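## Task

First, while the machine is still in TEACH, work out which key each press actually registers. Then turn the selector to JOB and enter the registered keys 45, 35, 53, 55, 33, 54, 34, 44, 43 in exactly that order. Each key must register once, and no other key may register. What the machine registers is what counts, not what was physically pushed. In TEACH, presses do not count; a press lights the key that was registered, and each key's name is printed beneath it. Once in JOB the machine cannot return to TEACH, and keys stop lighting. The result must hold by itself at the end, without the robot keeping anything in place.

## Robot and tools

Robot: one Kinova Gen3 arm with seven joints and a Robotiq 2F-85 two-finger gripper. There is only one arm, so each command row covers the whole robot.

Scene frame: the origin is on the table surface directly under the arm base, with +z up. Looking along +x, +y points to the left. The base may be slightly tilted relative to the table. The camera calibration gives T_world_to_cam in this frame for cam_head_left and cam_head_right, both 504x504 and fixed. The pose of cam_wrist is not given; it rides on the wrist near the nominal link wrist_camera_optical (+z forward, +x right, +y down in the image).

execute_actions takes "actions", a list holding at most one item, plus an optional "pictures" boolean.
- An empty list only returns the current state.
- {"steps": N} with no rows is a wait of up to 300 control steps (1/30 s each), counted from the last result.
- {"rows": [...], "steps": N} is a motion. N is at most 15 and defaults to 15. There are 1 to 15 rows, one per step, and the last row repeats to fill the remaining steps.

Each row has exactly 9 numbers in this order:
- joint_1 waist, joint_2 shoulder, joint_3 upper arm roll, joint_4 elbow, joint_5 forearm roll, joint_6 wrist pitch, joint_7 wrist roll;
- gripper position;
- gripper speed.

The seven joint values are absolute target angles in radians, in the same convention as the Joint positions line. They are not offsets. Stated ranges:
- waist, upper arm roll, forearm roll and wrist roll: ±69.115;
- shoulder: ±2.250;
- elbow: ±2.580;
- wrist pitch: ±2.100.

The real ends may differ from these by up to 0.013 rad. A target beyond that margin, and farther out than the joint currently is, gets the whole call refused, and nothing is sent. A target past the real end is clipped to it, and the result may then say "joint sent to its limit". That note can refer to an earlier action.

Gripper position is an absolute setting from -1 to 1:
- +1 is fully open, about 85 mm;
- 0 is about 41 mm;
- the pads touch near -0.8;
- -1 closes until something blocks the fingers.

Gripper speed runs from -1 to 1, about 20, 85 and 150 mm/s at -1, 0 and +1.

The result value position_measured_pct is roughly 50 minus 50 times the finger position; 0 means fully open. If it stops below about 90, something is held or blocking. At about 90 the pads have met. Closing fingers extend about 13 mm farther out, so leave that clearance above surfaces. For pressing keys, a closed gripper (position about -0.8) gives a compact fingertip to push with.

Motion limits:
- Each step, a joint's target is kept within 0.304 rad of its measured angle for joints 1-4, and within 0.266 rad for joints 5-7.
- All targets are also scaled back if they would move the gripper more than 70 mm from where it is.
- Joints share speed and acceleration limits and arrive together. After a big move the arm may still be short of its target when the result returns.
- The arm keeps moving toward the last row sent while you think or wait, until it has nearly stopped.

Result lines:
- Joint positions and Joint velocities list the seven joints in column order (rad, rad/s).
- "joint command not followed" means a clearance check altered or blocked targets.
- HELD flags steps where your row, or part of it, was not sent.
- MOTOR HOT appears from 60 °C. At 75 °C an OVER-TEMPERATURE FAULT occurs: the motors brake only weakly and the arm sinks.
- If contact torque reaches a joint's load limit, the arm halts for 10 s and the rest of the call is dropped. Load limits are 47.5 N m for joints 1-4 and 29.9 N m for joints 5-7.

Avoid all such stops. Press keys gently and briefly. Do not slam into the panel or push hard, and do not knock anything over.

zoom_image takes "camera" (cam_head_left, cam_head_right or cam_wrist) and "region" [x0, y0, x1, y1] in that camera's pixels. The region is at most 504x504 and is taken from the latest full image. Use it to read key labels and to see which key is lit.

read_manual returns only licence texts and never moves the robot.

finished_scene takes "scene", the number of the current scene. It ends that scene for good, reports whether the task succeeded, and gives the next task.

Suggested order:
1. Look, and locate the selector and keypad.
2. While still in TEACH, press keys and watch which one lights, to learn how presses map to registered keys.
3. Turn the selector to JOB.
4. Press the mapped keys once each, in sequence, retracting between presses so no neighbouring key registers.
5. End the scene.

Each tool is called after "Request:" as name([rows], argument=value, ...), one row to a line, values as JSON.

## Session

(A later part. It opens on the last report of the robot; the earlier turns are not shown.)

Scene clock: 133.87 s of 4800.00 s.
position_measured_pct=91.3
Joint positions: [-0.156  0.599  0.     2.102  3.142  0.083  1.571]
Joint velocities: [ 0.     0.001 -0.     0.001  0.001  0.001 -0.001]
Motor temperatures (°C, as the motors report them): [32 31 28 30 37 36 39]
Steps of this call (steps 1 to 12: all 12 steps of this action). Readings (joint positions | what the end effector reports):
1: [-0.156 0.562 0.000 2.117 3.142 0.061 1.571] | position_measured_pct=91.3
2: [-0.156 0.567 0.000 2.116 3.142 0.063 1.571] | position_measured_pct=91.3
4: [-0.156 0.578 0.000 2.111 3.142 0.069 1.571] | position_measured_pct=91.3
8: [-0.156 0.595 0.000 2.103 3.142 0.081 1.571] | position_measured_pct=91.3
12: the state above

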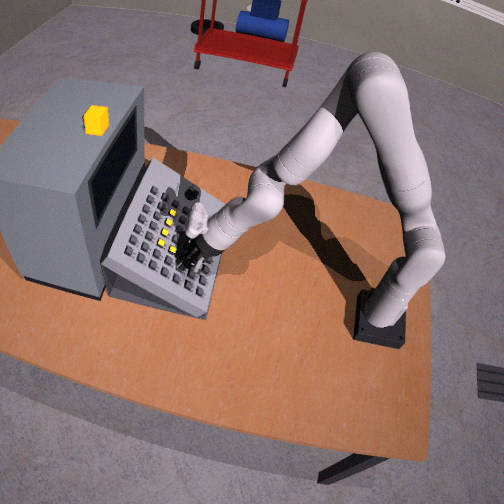

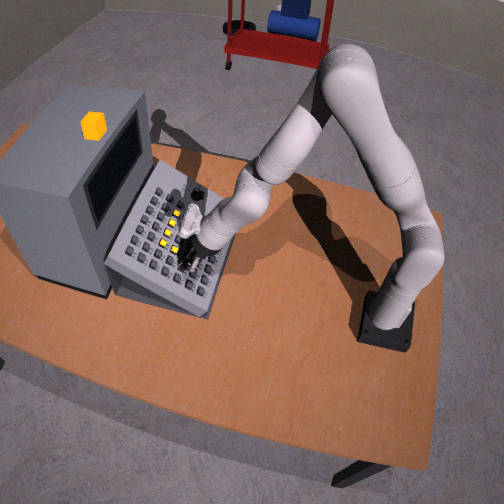

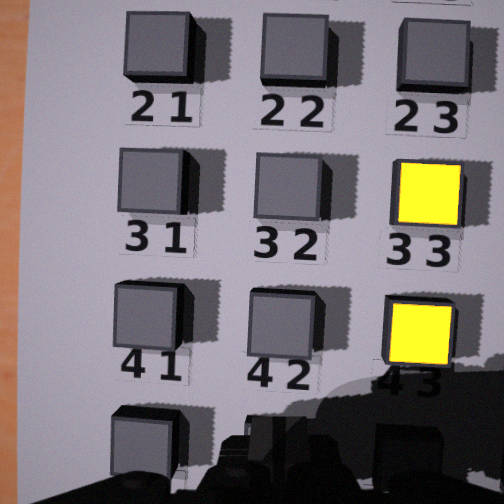

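Request:
execute_actions([
  {"rows":[[-0.156,0.57,0,2.114,3.1416,0.066,1.571,-1,1],[-0.156,0.57,0,2.114,3.1416,0.066,1.571,-1,1],[-0.156,0.57,0,2.114,3.1416,0.066,1.571,-1,1],[-0.156,0.57,0,2.114,3.1416,0.066,1.571,-1,1],[-0.156,0.57,0,2.114,3.1416,0.066,1.571,-1,1],[-0.163,0.582,0,2.2195,3.1416,0.184,1.571,-1,1]]},
], pictures=false)

Request:
execute_actions([
  {"rows":[[-0.163,0.59,0,2.216,3.1416,0.188,1.571,-1,1],[-0.163,0.597,0,2.213,3.1416,0.192,1.571,-1,1],[-0.163,0.603,0,2.2105,3.1416,0.196,1.571,-1,1],[-0.163,0.608,0,2.2085,3.1416,0.199,1.571,-1,1],[-0.163,0.612,0,2.207,3.1416,0.201,1.571,-1,1],[-0.163,0.616,0,2.205,3.1416,0.203,1.571,-1,1],[-0.163,0.619,0,2.204,3.1416,0.205,1.571,-1,1]],"steps":11},
])

Request:
execute_actions([
  {"rows":[[-0.163,0.582,0,2.2195,3.1416,0.184,1.571,-1,1],[-0.163,0.582,0,2.2195,3.1416,0.184,1.571,-1,1],[-0.163,0.582,0,2.2195,3.1416,0.184,1.571,-1,1],[-0.163,0.582,0,2.2195,3.1416,0.184,1.571,-1,1],[-0.163,0.582,0,2.2195,3.1416,0.184,1.571,-1,1],[-0.093,0.582,0,2.2195,3.1416,0.184,1.571,-1,1]]},
], pictures=false)

Request:
execute_actions([
  {"rows":[[-0.093,0.59,0,2.216,3.1416,0.188,1.571,-1,1],[-0.093,0.597,0,2.213,3.1416,0.192,1.571,-1,1],[-0.093,0.603,0,2.2105,3.1416,0.196,1.571,-1,1],[-0.093,0.608,0,2.2085,3.1416,0.199,1.571,-1,1],[-0.093,0.612,0,2.207,3.1416,0.201,1.571,-1,1],[-0.093,0.616,0,2.205,3.1416,0.203,1.571,-1,1],[-0.093,0.619,0,2.204,3.1416,0.205,1.571,-1,1]],"steps":11},
])

Request:
execute_actions([
  {"rows":[[-0.093,0.582,0,2.2195,3.1416,0.184,1.571,-1,1],[-0.093,0.582,0,2.2195,3.1416,0.184,1.571,-1,1],[-0.093,0.582,0,2.2195,3.1416,0.184,1.571,-1,1],[-0.093,0.582,0,2.2195,3.1416,0.184,1.571,-1,1],[-0.093,0.582,0,2.2195,3.1416,0.184,1.571,-1,1],[-0.025,0.585,0,2.2155,3.1416,0.183,1.571,-1,1]]},
], pictures=false)

Request:
execute_actions([
  {"rows":[[-0.025,0.593,0,2.212,3.1416,0.187,1.571,-1,1],[-0.025,0.6,0,2.209,3.1416,0.191,1.571,-1,1],[-0.025,0.606,0,2.2065,3.1416,0.195,1.571,-1,1],[-0.025,0.611,0,2.2045,3.1416,0.198,1.571,-1,1],[-0.025,0.615,0,2.203,3.1416,0.2,1.571,-1,1],[-0.025,0.619,0,2.201,3.1416,0.202,1.571,-1,1],[-0.025,0.622,0,2.2,3.1416,0.204,1.571,-1,1]],"steps":11},
])

Request:
execute_actions([
  {"rows":[[-0.025,0.585,0,2.2155,3.1416,0.183,1.571,-1,1],[-0.025,0.585,0,2.2155,3.1416,0.183,1.571,-1,1],[-0.025,0.585,0,2.2155,3.1416,0.183,1.571,-1,1],[-0.025,0.585,0,2.2155,3.1416,0.183,1.571,-1,1],[-0.025,0.585,0,2.2155,3.1416,0.183,1.571,-1,1],[-0.028,0.573,0,2.11,3.1416,0.065,1.571,-1,1]]},
], pictures=false)

Request:
execute_actions([
  {"rows":[[-0.028,0.581,0,2.1065,3.1416,0.07,1.571,-1,1],[-0.028,0.587,0,2.104,3.1416,0.073,1.571,-1,1],[-0.028,0.592,0,2.102,3.1416,0.076,1.571,-1,1],[-0.028,0.596,0,2.1,3.1416,0.078,1.571,-1,1],[-0.028,0.6,0,2.0985,3.1416,0.081,1.571,-1,1],[-0.028,0.604,0,2.097,3.1416,0.083,1.571,-1,1],[-0.028,0.607,0,2.0955,3.1416,0.085,1.571,-1,1]],"steps":11},
])

Request:
execute_actions([
  {"rows":[[-0.028,0.573,0,2.11,3.1416,0.065,1.571,-1,1],[-0.028,0.573,0,2.11,3.1416,0.065,1.571,-1,1],[-0.028,0.573,0,2.11,3.1416,0.065,1.571,-1,1],[-0.028,0.573,0,2.11,3.1416,0.065,1.571,-1,1],[-0.028,0.573,0,2.11,3.1416,0.065,1.571,-1,1],[-0.092,0.57,0,2.114,3.1416,0.066,1.571,-1,1]]},
], pictures=false)

Request:
execute_actions([
  {"rows":[[-0.092,0.578,0,2.1105,3.1416,0.071,1.571,-1,1],[-0.092,0.584,0,2.108,3.1416,0.074,1.571,-1,1],[-0.092,0.589,0,2.106,3.1416,0.077,1.571,-1,1],[-0.092,0.593,0,2.104,3.1416,0.079,1.571,-1,1],[-0.092,0.597,0,2.1025,3.1416,0.082,1.571,-1,1],[-0.092,0.601,0,2.101,3.1416,0.084,1.571,-1,1],[-0.092,0.604,0,2.0995,3.1416,0.086,1.571,-1,1]],"steps":11},
])

Request:
execute_actions([
  {"rows":[[-0.092,0.45,0,2.15,3.1416,-0.018,1.571,-1,1]],"steps":12},
], pictures=false)

Request:
execute_actions([
  {"rows":[[0.22,0.45,0,1.95,3.1416,-0.218,1.571,0.3,1]],"steps":15},
], pictures=false)

Request:
execute_actions([
  {"steps":15},
])

Scene clock: 161.10 s of 4800.00 s.
position_measured_pct=91.3
Joint positions: [-0.163  0.582 -0.     2.219  3.142  0.183  1.571]
Joint velocities: [-0.002 -0.     0.002  0.012 -0.001  0.034  0.   ]
Motor temperatures (°C, as the motors report them): [32 31 28 30 37 36 39]
Steps of this call (steps 1 to 15: the robot went on to your last target; steps 16 to 90: nothing new was sent; then 23.73 s passed at rest; steps 91 to 105: all 15 steps of this action). Readings (joint positions | what the end effector reports):
91: [-0.156 0.597 0.000 2.103 3.142 0.083 1.571] | position_measured_pct=91.3
92: [-0.156 0.591 0.000 2.105 3.142 0.080 1.571] | position_measured_pct=91.3
94: [-0.156 0.573 -0.000 2.112 3.142 0.070 1.571] | position_measured_pct=91.3
98: [-0.157 0.574 0.000 2.130 3.142 0.086 1.571] | position_measured_pct=91.3
105: the state above

Scene clock: 161.47 s of 4800.00 s.
position_measured_pct=91.3
Joint positions: [-0.163  0.614  0.     2.207  3.142  0.203  1.571]
Joint velocities: [ 0.     0.001 -0.001 -0.    -0.001  0.002 -0.002]
Motor temperatures (°C, as the motors report them): [32 31 28 30 37 36 39]
Steps of this call (steps 1 to 11: all 11 steps of this action). Readings (joint positions | what the end effector reports):
1: [-0.163 0.584 -0.000 2.219 3.142 0.184 1.571] | position_measured_pct=91.3
2: [-0.163 0.589 0.000 2.217 3.142 0.186 1.571] | position_measured_pct=91.3
4: [-0.163 0.600 0.000 2.212 3.142 0.193 1.571] | position_measured_pct=91.3
8: [-0.163 0.615 0.000 2.206 3.142 0.203 1.571] | position_measured_pct=91.3
11: the state above

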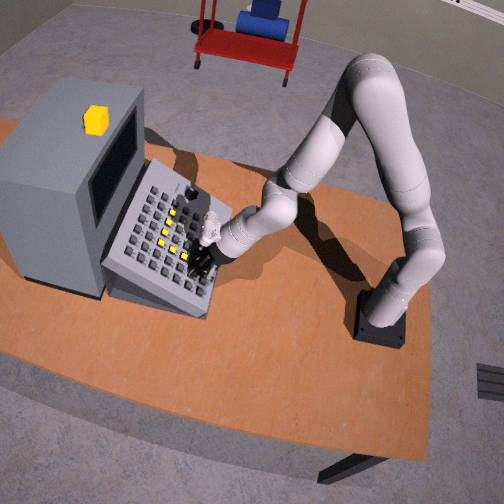

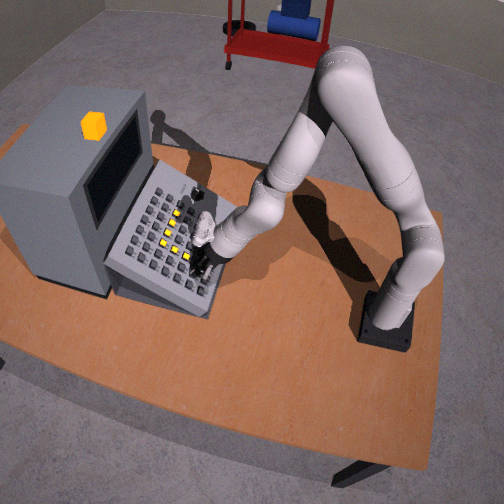

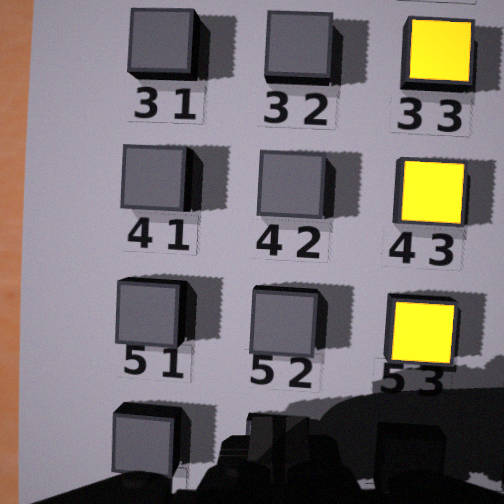

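Scene clock: 161.97 s of 4800.00 s.
position_measured_pct=91.3
Joint positions: [-0.096  0.582  0.     2.22   3.142  0.184  1.571]
Joint velocities: [ 0.022 -0.002 -0.011 -0.     0.001 -0.     0.   ]
Motor temperatures (°C, as the motors report them): [32 31 28 30 37 36 39]
Steps of this call (steps 1 to 15: all 15 steps of this action). Readings (joint positions | what the end effector reports):
1: [-0.163 0.613 0.000 2.207 3.142 0.203 1.571] | position_measured_pct=91.3
2: [-0.163 0.608 0.000 2.209 3.142 0.201 1.571] | position_measured_pct=91.3
4: [-0.163 0.587 -0.000 2.216 3.142 0.190 1.571] | position_measured_pct=91.3
8: [-0.142 0.583 -0.002 2.219 3.142 0.184 1.571] | position_measured_pct=91.3
15: the state above

Scene clock: 162.33 s of 4800.00 s.
position_measured_pct=91.3
Joint positions: [-0.093  0.614 -0.     2.207  3.142  0.203  1.571]
Joint velocities: [ 0.001  0.001  0.     0.003 -0.     0.003 -0.   ]
Motor temperatures (°C, as the motors report them): [32 31 28 30 37 36 39]
Steps of this call (steps 1 to 11: all 11 steps of this action). Readings (joint positions | what the end effector reports):
1: [-0.095 0.584 0.000 2.219 3.142 0.184 1.571] | position_measured_pct=91.3
2: [-0.095 0.589 0.000 2.217 3.142 0.187 1.571] | position_measured_pct=91.3
4: [-0.094 0.600 0.000 2.212 3.142 0.193 1.571] | position_measured_pct=91.3
8: [-0.093 0.615 -0.000 2.206 3.142 0.203 1.571] | position_measured_pct=91.3
11: the state above

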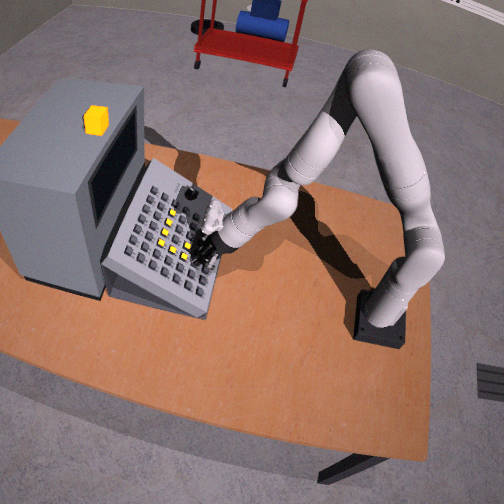

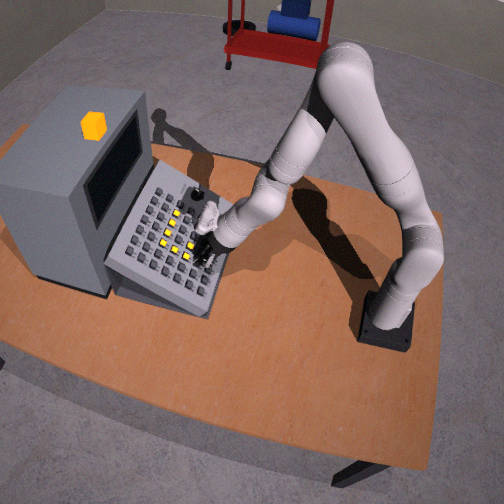

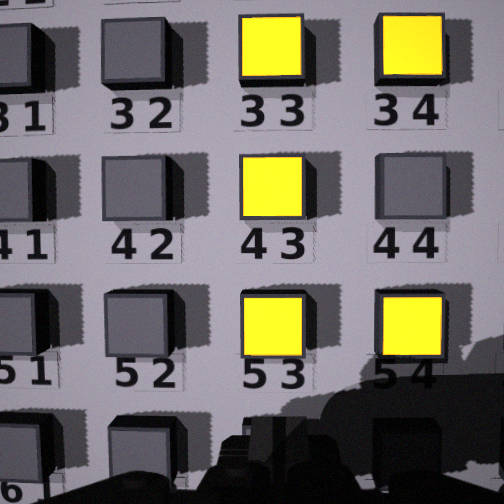

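Scene clock: 162.83 s of 4800.00 s.
position_measured_pct=91.3
Joint positions: [-0.028  0.585  0.     2.216  3.142  0.183  1.571]
Joint velocities: [ 0.021  0.001 -0.01   0.     0.    -0.001 -0.001]
Motor temperatures (°C, as the motors report them): [32 31 28 30 37 36 39]
Steps of this call (steps 1 to 15: all 15 steps of this action). Readings (joint positions | what the end effector reports):
1: [-0.093 0.613 -0.000 2.207 3.142 0.203 1.571] | position_measured_pct=91.3
2: [-0.093 0.608 -0.000 2.209 3.142 0.201 1.571] | position_measured_pct=91.3
4: [-0.093 0.587 -0.000 2.216 3.142 0.190 1.571] | position_measured_pct=91.3
8: [-0.072 0.584 -0.002 2.218 3.142 0.183 1.571] | position_measured_pct=91.3
15: the state above

Scene clock: 163.20 s of 4800.00 s.
position_measured_pct=91.3
Joint positions: [-0.025  0.617 -0.     2.203  3.142  0.202  1.571]
Joint velocities: [ 0.001 -0.    -0.     0.002 -0.     0.002 -0.   ]
Motor temperatures (°C, as the motors report them): [32 31 28 30 37 36 39]
Steps of this call (steps 1 to 11: all 11 steps of this action). Readings (joint positions | what the end effector reports):
1: [-0.027 0.586 0.000 2.215 3.142 0.183 1.571] | position_measured_pct=91.3
2: [-0.027 0.592 0.000 2.213 3.142 0.186 1.571] | position_measured_pct=91.3
4: [-0.026 0.603 0.000 2.208 3.142 0.192 1.571] | position_measured_pct=91.3
8: [-0.025 0.617 -0.000 2.203 3.142 0.202 1.571] | position_measured_pct=91.3
11: the state above

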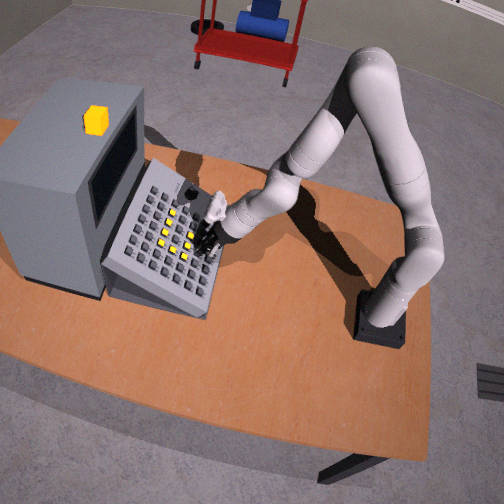

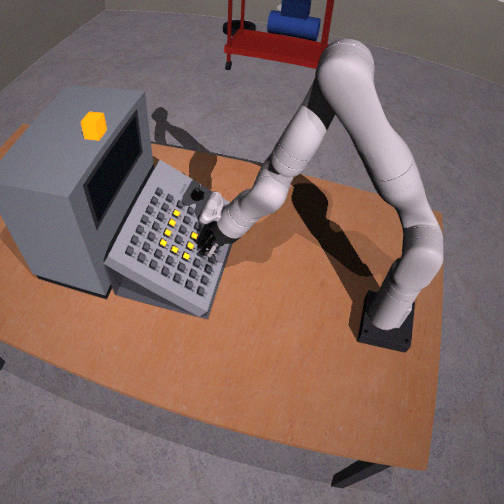

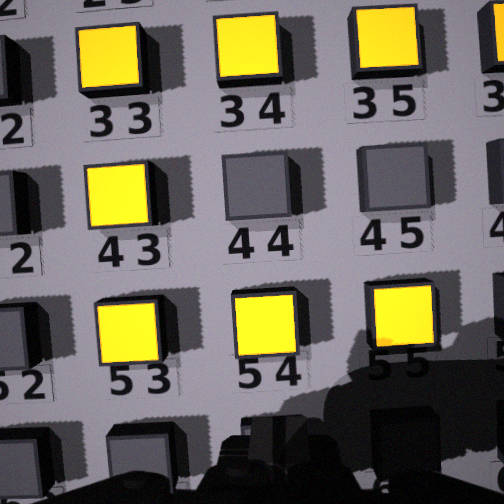

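Scene clock: 163.70 s of 4800.00 s.
position_measured_pct=91.3
Joint positions: [-0.028  0.573 -0.     2.111  3.142  0.067  1.571]
Joint velocities: [-0.    -0.002  0.001 -0.015 -0.    -0.035  0.001]
Motor temperatures (°C, as the motors report them): [32 31 28 30 37 36 39]
Steps of this call (steps 1 to 15: all 15 steps of this action). Readings (joint positions | what the end effector reports):
1: [-0.025 0.616 -0.000 2.204 3.142 0.202 1.571] | position_measured_pct=91.3
2: [-0.025 0.611 -0.000 2.205 3.142 0.200 1.571] | position_measured_pct=91.3
4: [-0.025 0.590 -0.000 2.212 3.142 0.189 1.571] | position_measured_pct=91.3
8: [-0.026 0.582 0.000 2.200 3.142 0.162 1.571] | position_measured_pct=91.3
15: the state above

Scene clock: 164.07 s of 4800.00 s.
position_measured_pct=91.3
Joint positions: [-0.028  0.602 -0.     2.099  3.142  0.083  1.571]
Joint velocities: [ 0.    -0.001 -0.     0.002 -0.     0.002  0.001]
Motor temperatures (°C, as the motors report them): [32 31 28 30 37 36 39]
Steps of this call (steps 1 to 11: all 11 steps of this action). Readings (joint positions | what the end effector reports):
1: [-0.028 0.575 -0.000 2.110 3.142 0.066 1.571] | position_measured_pct=91.3
2: [-0.028 0.580 0.000 2.108 3.142 0.068 1.571] | position_measured_pct=91.3
4: [-0.028 0.590 0.000 2.103 3.142 0.074 1.571] | position_measured_pct=91.3
8: [-0.028 0.602 -0.000 2.098 3.142 0.082 1.571] | position_measured_pct=91.3
11: the state above

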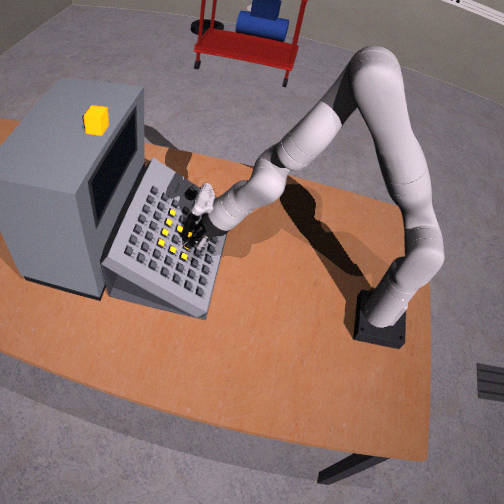

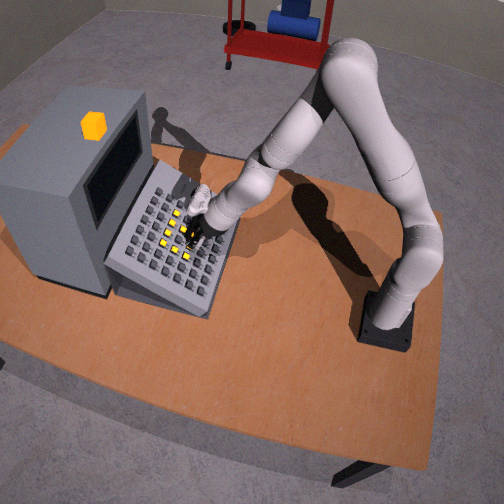

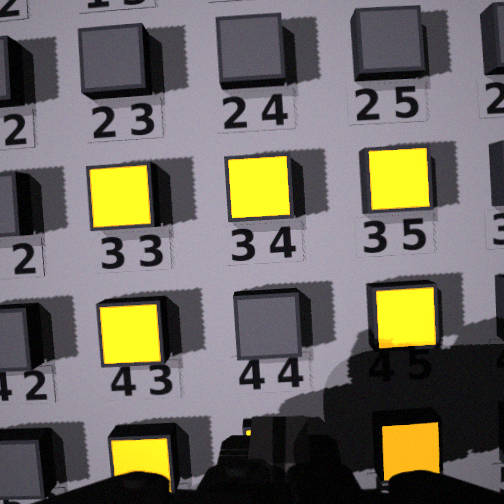

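Scene clock: 164.57 s of 4800.00 s.
position_measured_pct=91.3
Joint positions: [-0.09   0.57  -0.     2.114  3.142  0.066  1.571]
Joint velocities: [-0.018 -0.002  0.008 -0.001 -0.     0.001  0.001]
Motor temperatures (°C, as the motors report them): [32 31 28 30 37 36 39]
Steps of this call (steps 1 to 15: all 15 steps of this action). Readings (joint positions | what the end effector reports):
1: [-0.028 0.601 -0.000 2.099 3.142 0.082 1.571] | position_measured_pct=91.3
2: [-0.028 0.596 -0.000 2.101 3.142 0.080 1.571] | position_measured_pct=91.3
4: [-0.028 0.577 -0.000 2.107 3.142 0.070 1.571] | position_measured_pct=91.3
8: [-0.049 0.573 0.002 2.111 3.141 0.065 1.571] | position_measured_pct=91.3
15: the state above

Scene clock: 164.93 s of 4800.00 s.
position_measured_pct=91.3
Joint positions: [-0.092  0.599  0.     2.103  3.142  0.084  1.571]
Joint velocities: [-0.     0.001 -0.     0.    -0.001  0.001 -0.001]
Motor temperatures (°C, as the motors report them): [32 31 28 30 37 36 39]
Steps of this call (steps 1 to 11: all 11 steps of this action). Readings (joint positions | what the end effector reports):
1: [-0.090 0.572 -0.000 2.114 3.142 0.067 1.571] | position_measured_pct=91.3
2: [-0.091 0.577 0.000 2.112 3.142 0.069 1.571] | position_measured_pct=91.3
4: [-0.091 0.587 -0.000 2.107 3.142 0.075 1.571] | position_measured_pct=91.3
8: [-0.092 0.600 0.000 2.102 3.142 0.083 1.571] | position_measured_pct=91.3
11: the state above

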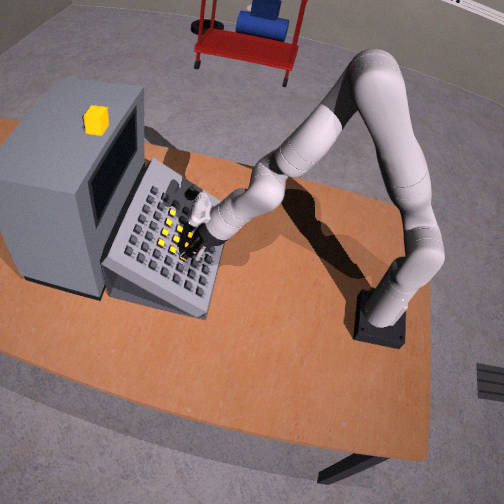

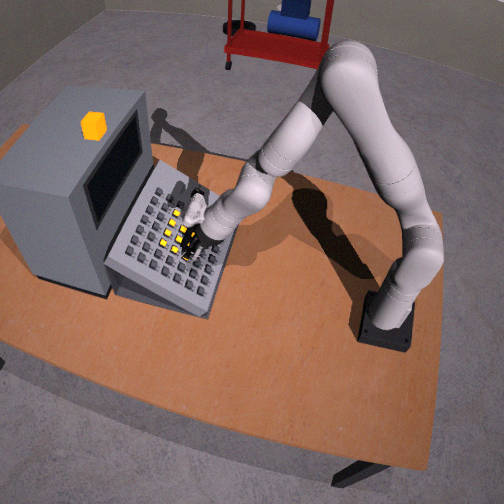

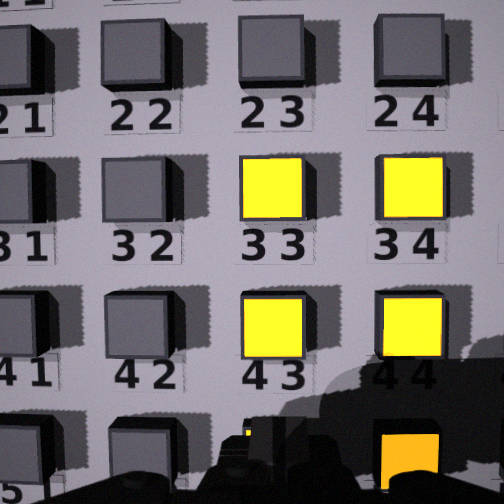

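Scene clock: 165.33 s of 4800.00 s.
position_measured_pct=91.3
Joint positions: [-0.092  0.456  0.     2.15   3.142 -0.018  1.571]
Joint velocities: [-0.001 -0.033 -0.001  0.015  0.001 -0.014 -0.   ]
Motor temperatures (°C, as the motors report them): [32 31 28 30 37 36 39]
Steps of this call (steps 1 to 12: all 12 steps of this action). Readings (joint positions | what the end effector reports):
1: [-0.092 0.598 0.000 2.103 3.142 0.084 1.571] | position_measured_pct=91.3
2: [-0.092 0.593 0.000 2.104 3.142 0.081 1.571] | position_measured_pct=91.3
4: [-0.092 0.566 -0.000 2.111 3.142 0.065 1.571] | position_measured_pct=91.3
8: [-0.092 0.478 0.000 2.139 3.142 0.003 1.571] | position_measured_pct=91.3
12: the state above

Scene clock: 165.83 s of 4800.00 s.
position_measured_pct=36.1
Joint positions: [ 0.205  0.45   0.002  1.956  3.142 -0.211  1.571]
Joint velocities: [ 0.237 -0.012  0.014 -0.18   0.    -0.181 -0.   ]
Motor temperatures (°C, as the motors report them): [32 31 28 30 37 36 39]
Steps of this call (steps 1 to 15: all 15 steps of this action). Readings (joint positions | what the end effector reports):
1: [-0.090 0.455 -0.000 2.149 3.142 -0.019 1.571] | position_measured_pct=91.3
2: [-0.083 0.454 -0.001 2.146 3.142 -0.022 1.571] | position_measured_pct=91.3
4: [-0.053 0.454 -0.002 2.128 3.142 -0.040 1.571] | position_measured_pct=83.3
8: [0.053 0.453 -0.001 2.060 3.142 -0.107 1.571] | position_measured_pct=63.5
15: the state above

Scene clock: 166.33 s of 4800.00 s.
position_measured_pct=34.9
Joint positions: [ 0.22   0.45   0.     1.95   3.142 -0.218  1.571]
Joint velocities: [ 0.002  0.001 -0.001 -0.003 -0.001  0.    -0.001]
Motor temperatures (°C, as the motors report them): [32 31 28 30 37 36 39]
Steps of this call (steps 1 to 15: the robot went on to your last target). Readings (joint positions | what the end effector reports):
1: [0.211 0.450 0.003 1.952 3.142 -0.215 1.571] | position_measured_pct=35.3
2: [0.212 0.449 0.002 1.951 3.142 -0.217 1.571] | position_measured_pct=35.3
4: [0.215 0.450 0.000 1.950 3.142 -0.218 1.571] | position_measured_pct=34.9
8: [0.219 0.450 0.000 1.950 3.142 -0.218 1.571] | position_measured_pct=34.9
15: the state above

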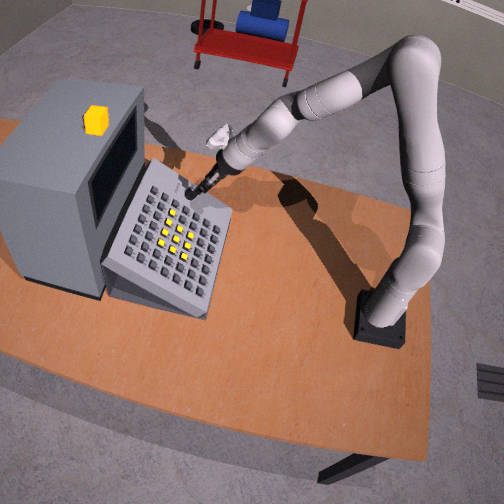

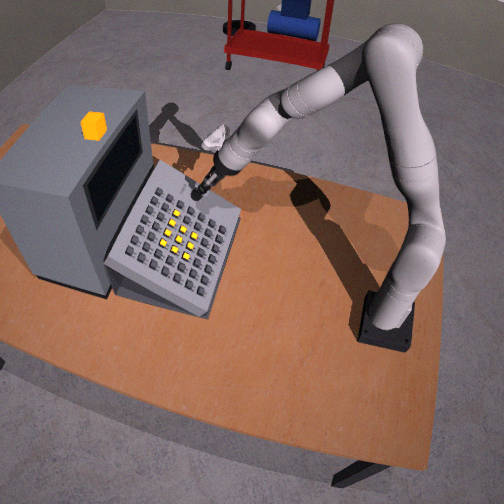

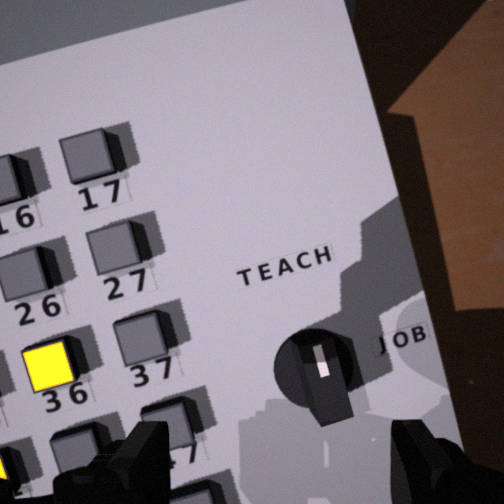

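Request:
execute_actions([
  {"rows":[[0.247,0.572,0,1.881,3.1416,-0.165,1.87,-0.2,1]],"steps":15},
], pictures=false)

Request:
execute_actions([
  {"steps":8},
])

Request:
zoom_image(camera="cam_head_left", region=[150, 140, 240, 230])

Scene clock: 176.63 s of 4800.00 s.
position_measured_pct=59.9
Joint positions: [ 0.246  0.57   0.     1.881  3.142 -0.165  1.87 ]
Joint velocities: [ 0.004  0.019 -0.    -0.003  0.001 -0.     0.002]
Motor temperatures (°C, as the motors report them): [32 31 28 30 37 36 39]
Steps of this call (steps 1 to 15: the robot went on to your last target; steps 16 to 90: nothing new was sent; then 6.80 s passed at rest; steps 91 to 105: all 15 steps of this action). Readings (joint positions | what the end effector reports):
91: [0.220 0.451 -0.000 1.949 3.142 -0.218 1.572] | position_measured_pct=34.9
92: [0.222 0.457 -0.000 1.947 3.142 -0.216 1.582] | position_measured_pct=35.7
94: [0.227 0.483 -0.000 1.933 3.142 -0.206 1.633] | position_measured_pct=42.9
98: [0.241 0.543 -0.000 1.898 3.142 -0.178 1.792] | position_measured_pct=57.9
105: the state above

Scene clock: 176.90 s of 4800.00 s.
position_measured_pct=59.9
Joint positions: [ 0.247  0.572  0.     1.881  3.142 -0.165  1.87 ]
Joint velocities: [0.    0.002 0.    0.    0.    0.    0.002]
Motor temperatures (°C, as the motors report them): [32 31 28 30 37 36 39]
Steps of this call (steps 1 to 8: the robot went on to your last target). Readings (joint positions | what the end effector reports):
1: [0.247 0.570 0.000 1.881 3.142 -0.165 1.870] | position_measured_pct=59.9
2: [0.247 0.571 0.000 1.881 3.142 -0.165 1.870] | position_measured_pct=59.9
4: [0.247 0.571 0.000 1.881 3.142 -0.165 1.870] | position_measured_pct=59.9
8: the state above

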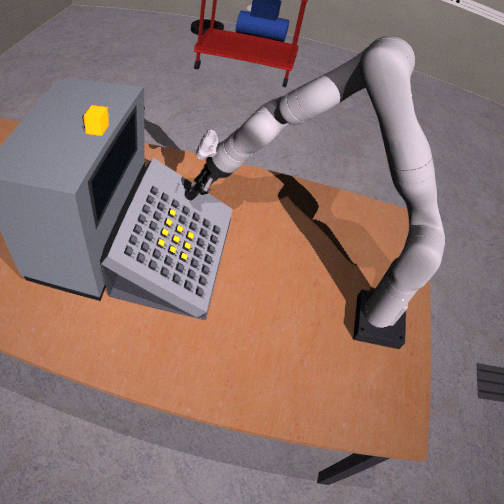

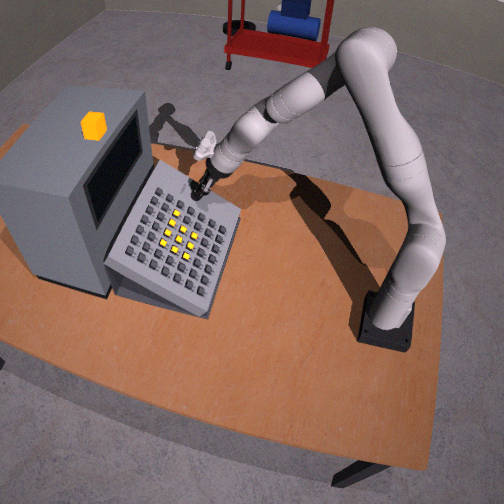

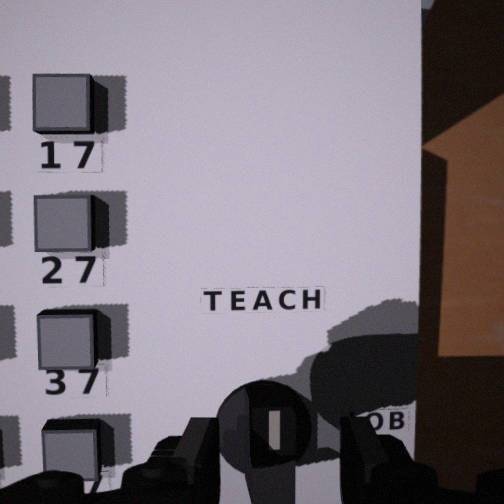

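Region (150, 140, 240, 230) of cam_head_left's 504x504 image, scaled by 5.600, with more detail than that image has.

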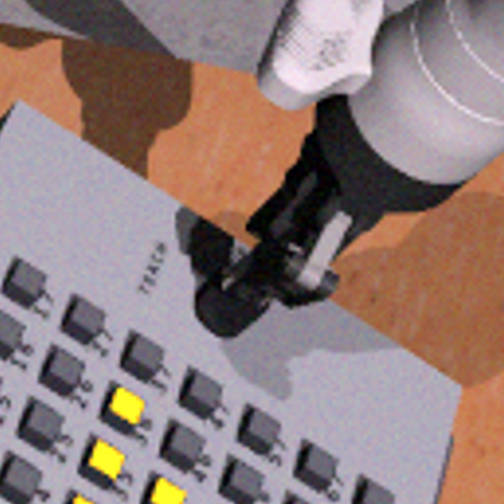

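Request:
execute_actions([
  {"rows":[[0.243,0.585,0,1.878,3.1416,-0.155,1.87,-0.2,1],[0.243,0.594,0,1.875,3.1416,-0.149,1.87,-0.2,1],[0.243,0.603,0,1.871,3.1416,-0.144,1.87,-0.2,1],[0.243,0.612,0,1.868,3.1416,-0.138,1.87,-0.2,1],[0.243,0.621,0,1.864,3.1416,-0.133,1.87,-0.2,1],[0.243,0.621,0,1.864,3.1416,-0.133,1.87,-0.2,1],[0.243,0.621,0,1.864,3.1416,-0.133,1.87,-0.2,1],[0.243,0.621,0,1.864,3.1416,-0.133,1.87,-0.2,1],[0.243,0.621,0,1.864,3.1416,-0.133,1.87,-0.47,0]],"steps":15},
])

Request:
zoom_image(camera="cam_head_left", region=[150, 140, 240, 230])

Scene clock: 184.97 s of 4800.00 s.
position_measured_pct=71.4
Joint positions: [ 0.243  0.621 -0.     1.864  3.142 -0.133  1.87 ]
Joint velocities: [-0.     0.005  0.001  0.001 -0.002  0.    -0.002]
Motor temperatures (°C, as the motors report them): [32 32 28 30 37 36 39]
Steps of this call (steps 1 to 15: the robot went on to your last target; steps 16 to 90: nothing new was sent; then 4.57 s passed at rest; steps 91 to 105: all 15 steps of this action). Readings (joint positions | what the end effector reports):
91: [0.247 0.573 0.000 1.881 3.142 -0.164 1.870] | position_measured_pct=59.9
92: [0.245 0.580 0.001 1.879 3.142 -0.160 1.870] | position_measured_pct=59.9
94: [0.243 0.597 -0.000 1.874 3.142 -0.149 1.870] | position_measured_pct=59.9
98: [0.243 0.619 -0.000 1.865 3.142 -0.134 1.870] | position_measured_pct=59.9
105: the state above

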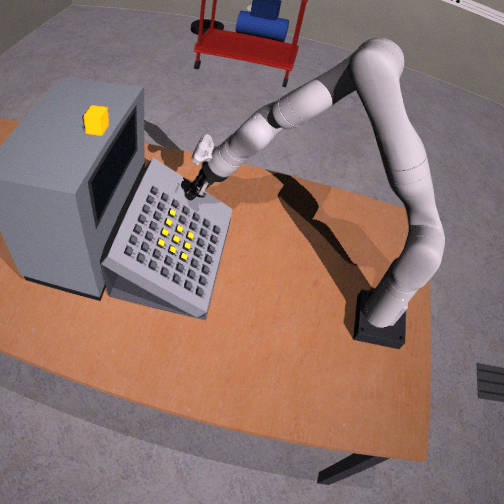

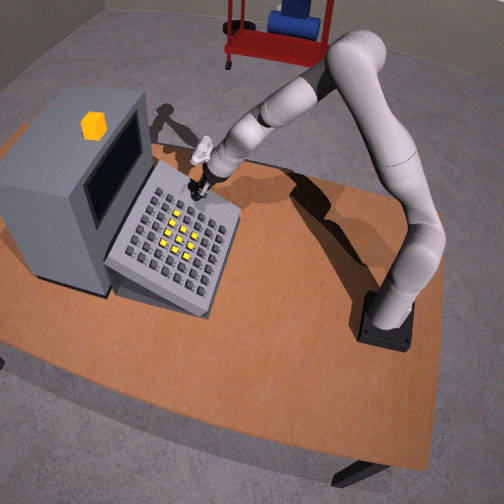

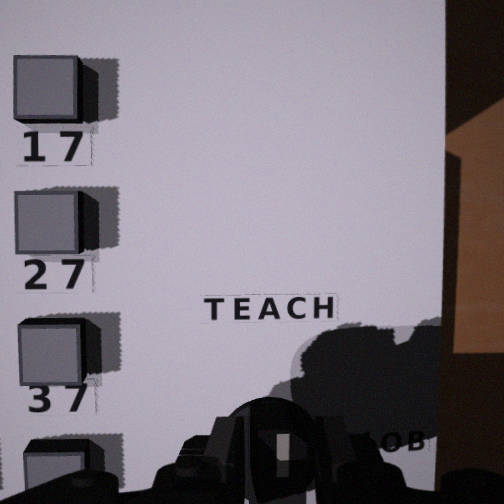

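Region (150, 140, 240, 230) of cam_head_left's 504x504 image, scaled by 5.600, with more detail than that image has.

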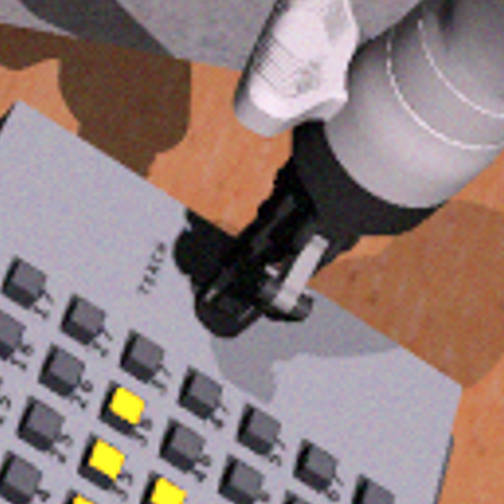

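Request:
execute_actions([
  {"rows":[[0.243,0.621,0,1.864,3.1416,-0.133,0.2,-0.5,0]],"steps":15},
], pictures=false)

Request:
execute_actions([
  {"steps":36},
])

Scene clock: 188.13 s of 4800.00 s.
position_measured_pct=74.6
Joint positions: [ 0.244  0.621  0.002  1.863  3.142 -0.132  1.365]
Joint velocities: [ 0.006  0.002  0.005  0.    -0.    -0.    -1.214]
Motor temperatures (°C, as the motors report them): [32 32 28 30 37 36 39]
Steps of this call (steps 1 to 15: the robot went on to your last target; steps 16 to 80: nothing new was sent; steps 81 to 95: all 15 steps of this action). Readings (joint positions | what the end effector reports):
81: [0.243 0.621 -0.000 1.864 3.142 -0.133 1.869] | position_measured_pct=73.4
82: [0.243 0.621 -0.000 1.864 3.142 -0.133 1.859] | position_measured_pct=73.8
84: [0.243 0.621 -0.000 1.864 3.142 -0.133 1.808] | position_measured_pct=74.6
88: [0.243 0.621 0.000 1.864 3.142 -0.133 1.649] | position_measured_pct=75.0
95: the state above

Scene clock: 189.33 s of 4800.00 s.
position_measured_pct=74.6
Joint positions: [ 0.245  0.623  0.002  1.867  3.142 -0.135  0.2  ]
Joint velocities: [-0.001 -0.002 -0.     0.     0.001  0.001 -0.001]
Motor temperatures (°C, as the motors report them): [32 32 28 30 37 36 39]
Steps of this call (steps 1 to 36: the robot went on to your last target). Readings (joint positions | what the end effector reports):
1: [0.245 0.621 0.002 1.863 3.142 -0.132 1.324] | position_measured_pct=74.6
2: [0.245 0.621 0.002 1.863 3.142 -0.132 1.283] | position_measured_pct=74.6
4: [0.245 0.621 0.003 1.863 3.142 -0.133 1.202] | position_measured_pct=74.6
8: [0.246 0.620 0.003 1.864 3.142 -0.133 1.039] | position_measured_pct=74.6
36: the state above

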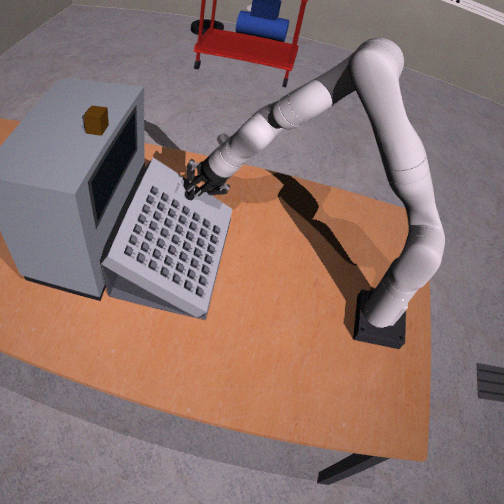

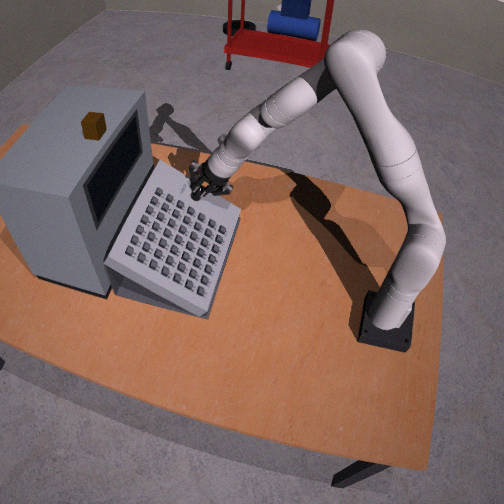

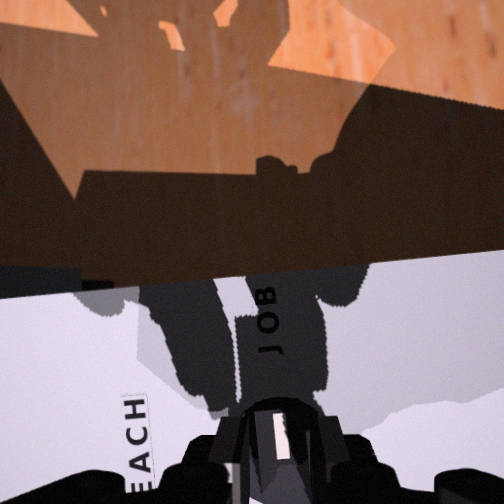

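Request:
execute_actions([
  {"rows":[[0.244,0.621,0,1.864,3.1416,-0.133,0.28,-0.1,1],[0.244,0.621,0,1.864,3.1416,-0.133,0.28,-0.1,1],[0.244,0.621,0,1.864,3.1416,-0.133,0.28,-0.1,1],[0.244,0.621,0,1.864,3.1416,-0.133,0.28,-0.1,1],[0.244,0.621,0,1.864,3.1416,-0.133,0.28,-0.1,1],[0.244,0.53,0,1.897,3.1416,-0.191,0.28,-0.1,1]],"steps":15},
])

Request:
execute_actions([
  {"rows":[[-0.029,0.53,0,2.127,3.1416,0.039,1.571,-1,1]],"steps":15},
], pictures=false)

Request:
execute_actions([
  {"steps":20},
], pictures=false)

Request:
execute_actions([
  {"rows":[[-0.029,0.573,0,2.11,3.1416,0.065,1.571,-1,1]],"steps":12},
])

Scene clock: 200.67 s of 4800.00 s.
position_measured_pct=54.8
Joint positions: [ 0.244  0.534  0.     1.896  3.142 -0.191  0.28 ]
Joint velocities: [-0.001 -0.023 -0.001  0.019 -0.    -0.009  0.001]
Motor temperatures (°C, as the motors report them): [32 32 28 30 37 36 39]
Steps of this call (steps 1 to 15: the robot went on to your last target; steps 16 to 90: nothing new was sent; then 7.83 s passed at rest; steps 91 to 105: all 15 steps of this action). Readings (joint positions | what the end effector reports):
91: [0.245 0.623 0.002 1.867 3.142 -0.135 0.202] | position_measured_pct=74.6
92: [0.245 0.623 0.001 1.866 3.142 -0.134 0.211] | position_measured_pct=73.8
94: [0.245 0.622 0.000 1.865 3.142 -0.133 0.254] | position_measured_pct=66.7
98: [0.244 0.601 -0.000 1.871 3.142 -0.144 0.280] | position_measured_pct=56.0
105: the state above

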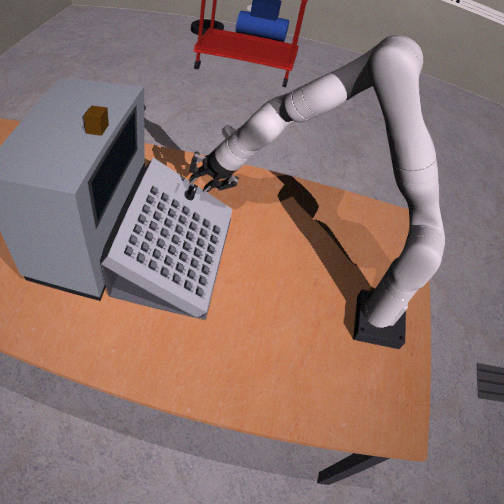

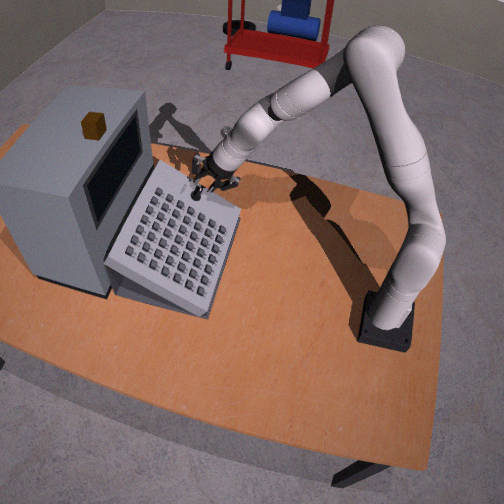

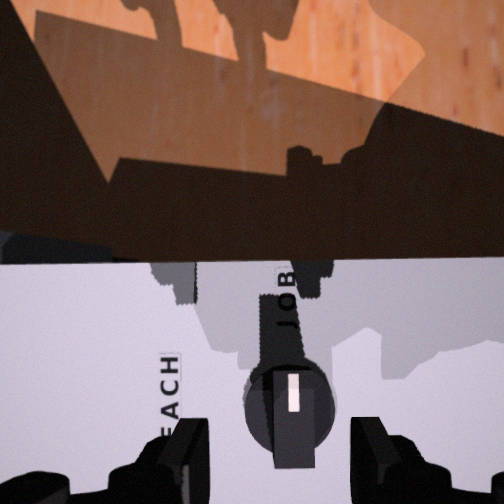

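Scene clock: 201.17 s of 4800.00 s.
position_measured_pct=91.3
Joint positions: [ 0.004  0.531 -0.001  2.101  3.142  0.014  0.713]
Joint velocities: [-0.205 -0.005  0.005  0.173  0.     0.173  1.216]
Motor temperatures (°C, as the motors report them): [32 32 28 30 37 36 39]
Steps of this call (steps 1 to 15: all 15 steps of this action). Readings (joint positions | what the end effector reports):
1: [0.243 0.533 0.000 1.898 3.142 -0.190 0.281] | position_measured_pct=54.8
2: [0.236 0.532 0.002 1.902 3.142 -0.185 0.286] | position_measured_pct=56.0
4: [0.206 0.531 0.003 1.924 3.142 -0.160 0.311] | position_measured_pct=63.1
8: [0.104 0.531 0.001 2.009 3.142 -0.076 0.430] | position_measured_pct=82.9
15: the state above

Scene clock: 201.83 s of 4800.00 s.
position_measured_pct=91.3
Joint positions: [-0.029  0.53  -0.     2.127  3.142  0.039  1.522]
Joint velocities: [-0.004  0.001 -0.002  0.003  0.001  0.003  0.958]
Motor temperatures (°C, as the motors report them): [32 32 28 30 37 36 39]
Steps of this call (steps 1 to 20: the robot went on to your last target). Readings (joint positions | what the end effector reports):
1: [-0.002 0.531 -0.001 2.107 3.142 0.019 0.754] | position_measured_pct=91.3
2: [-0.007 0.531 -0.000 2.111 3.142 0.023 0.795] | position_measured_pct=91.3
4: [-0.015 0.530 -0.000 2.117 3.142 0.029 0.876] | position_measured_pct=91.3
8: [-0.023 0.530 -0.000 2.123 3.142 0.035 1.038] | position_measured_pct=91.3
20: the state above

Scene clock: 202.23 s of 4800.00 s.
position_measured_pct=91.3
Joint positions: [-0.029  0.572 -0.     2.11   3.142  0.065  1.571]
Joint velocities: [ 0.     0.009 -0.001  0.    -0.001 -0.     0.   ]
Motor temperatures (°C, as the motors report them): [32 32 28 30 37 36 39]
Steps of this call (steps 1 to 12: all 12 steps of this action). Readings (joint positions | what the end effector reports):
1: [-0.029 0.531 -0.000 2.127 3.142 0.039 1.549] | position_measured_pct=91.3
2: [-0.029 0.537 -0.000 2.125 3.142 0.042 1.564] | position_measured_pct=91.3
4: [-0.029 0.562 0.000 2.116 3.142 0.055 1.571] | position_measured_pct=91.3
8: [-0.029 0.571 -0.000 2.110 3.142 0.065 1.571] | position_measured_pct=91.3
12: the state above

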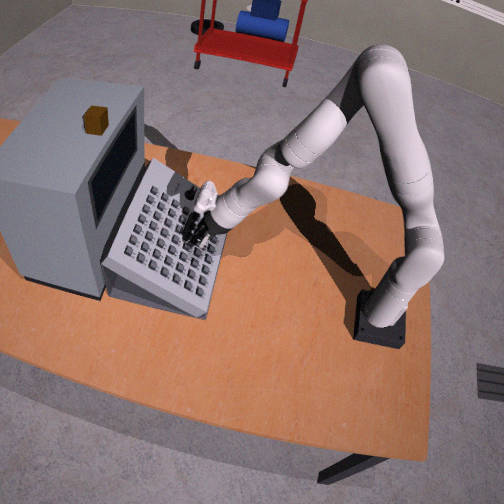

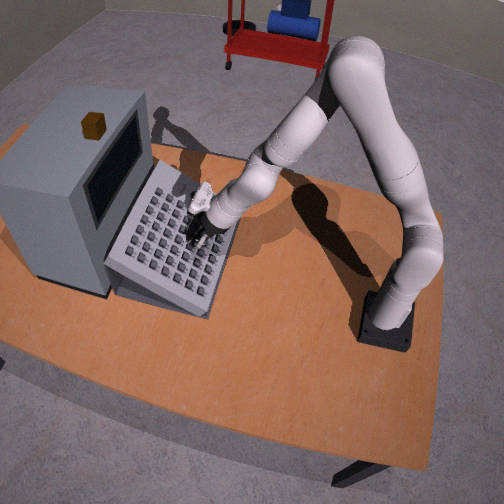

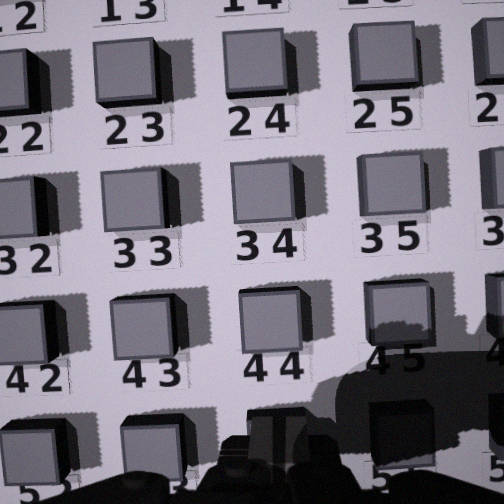

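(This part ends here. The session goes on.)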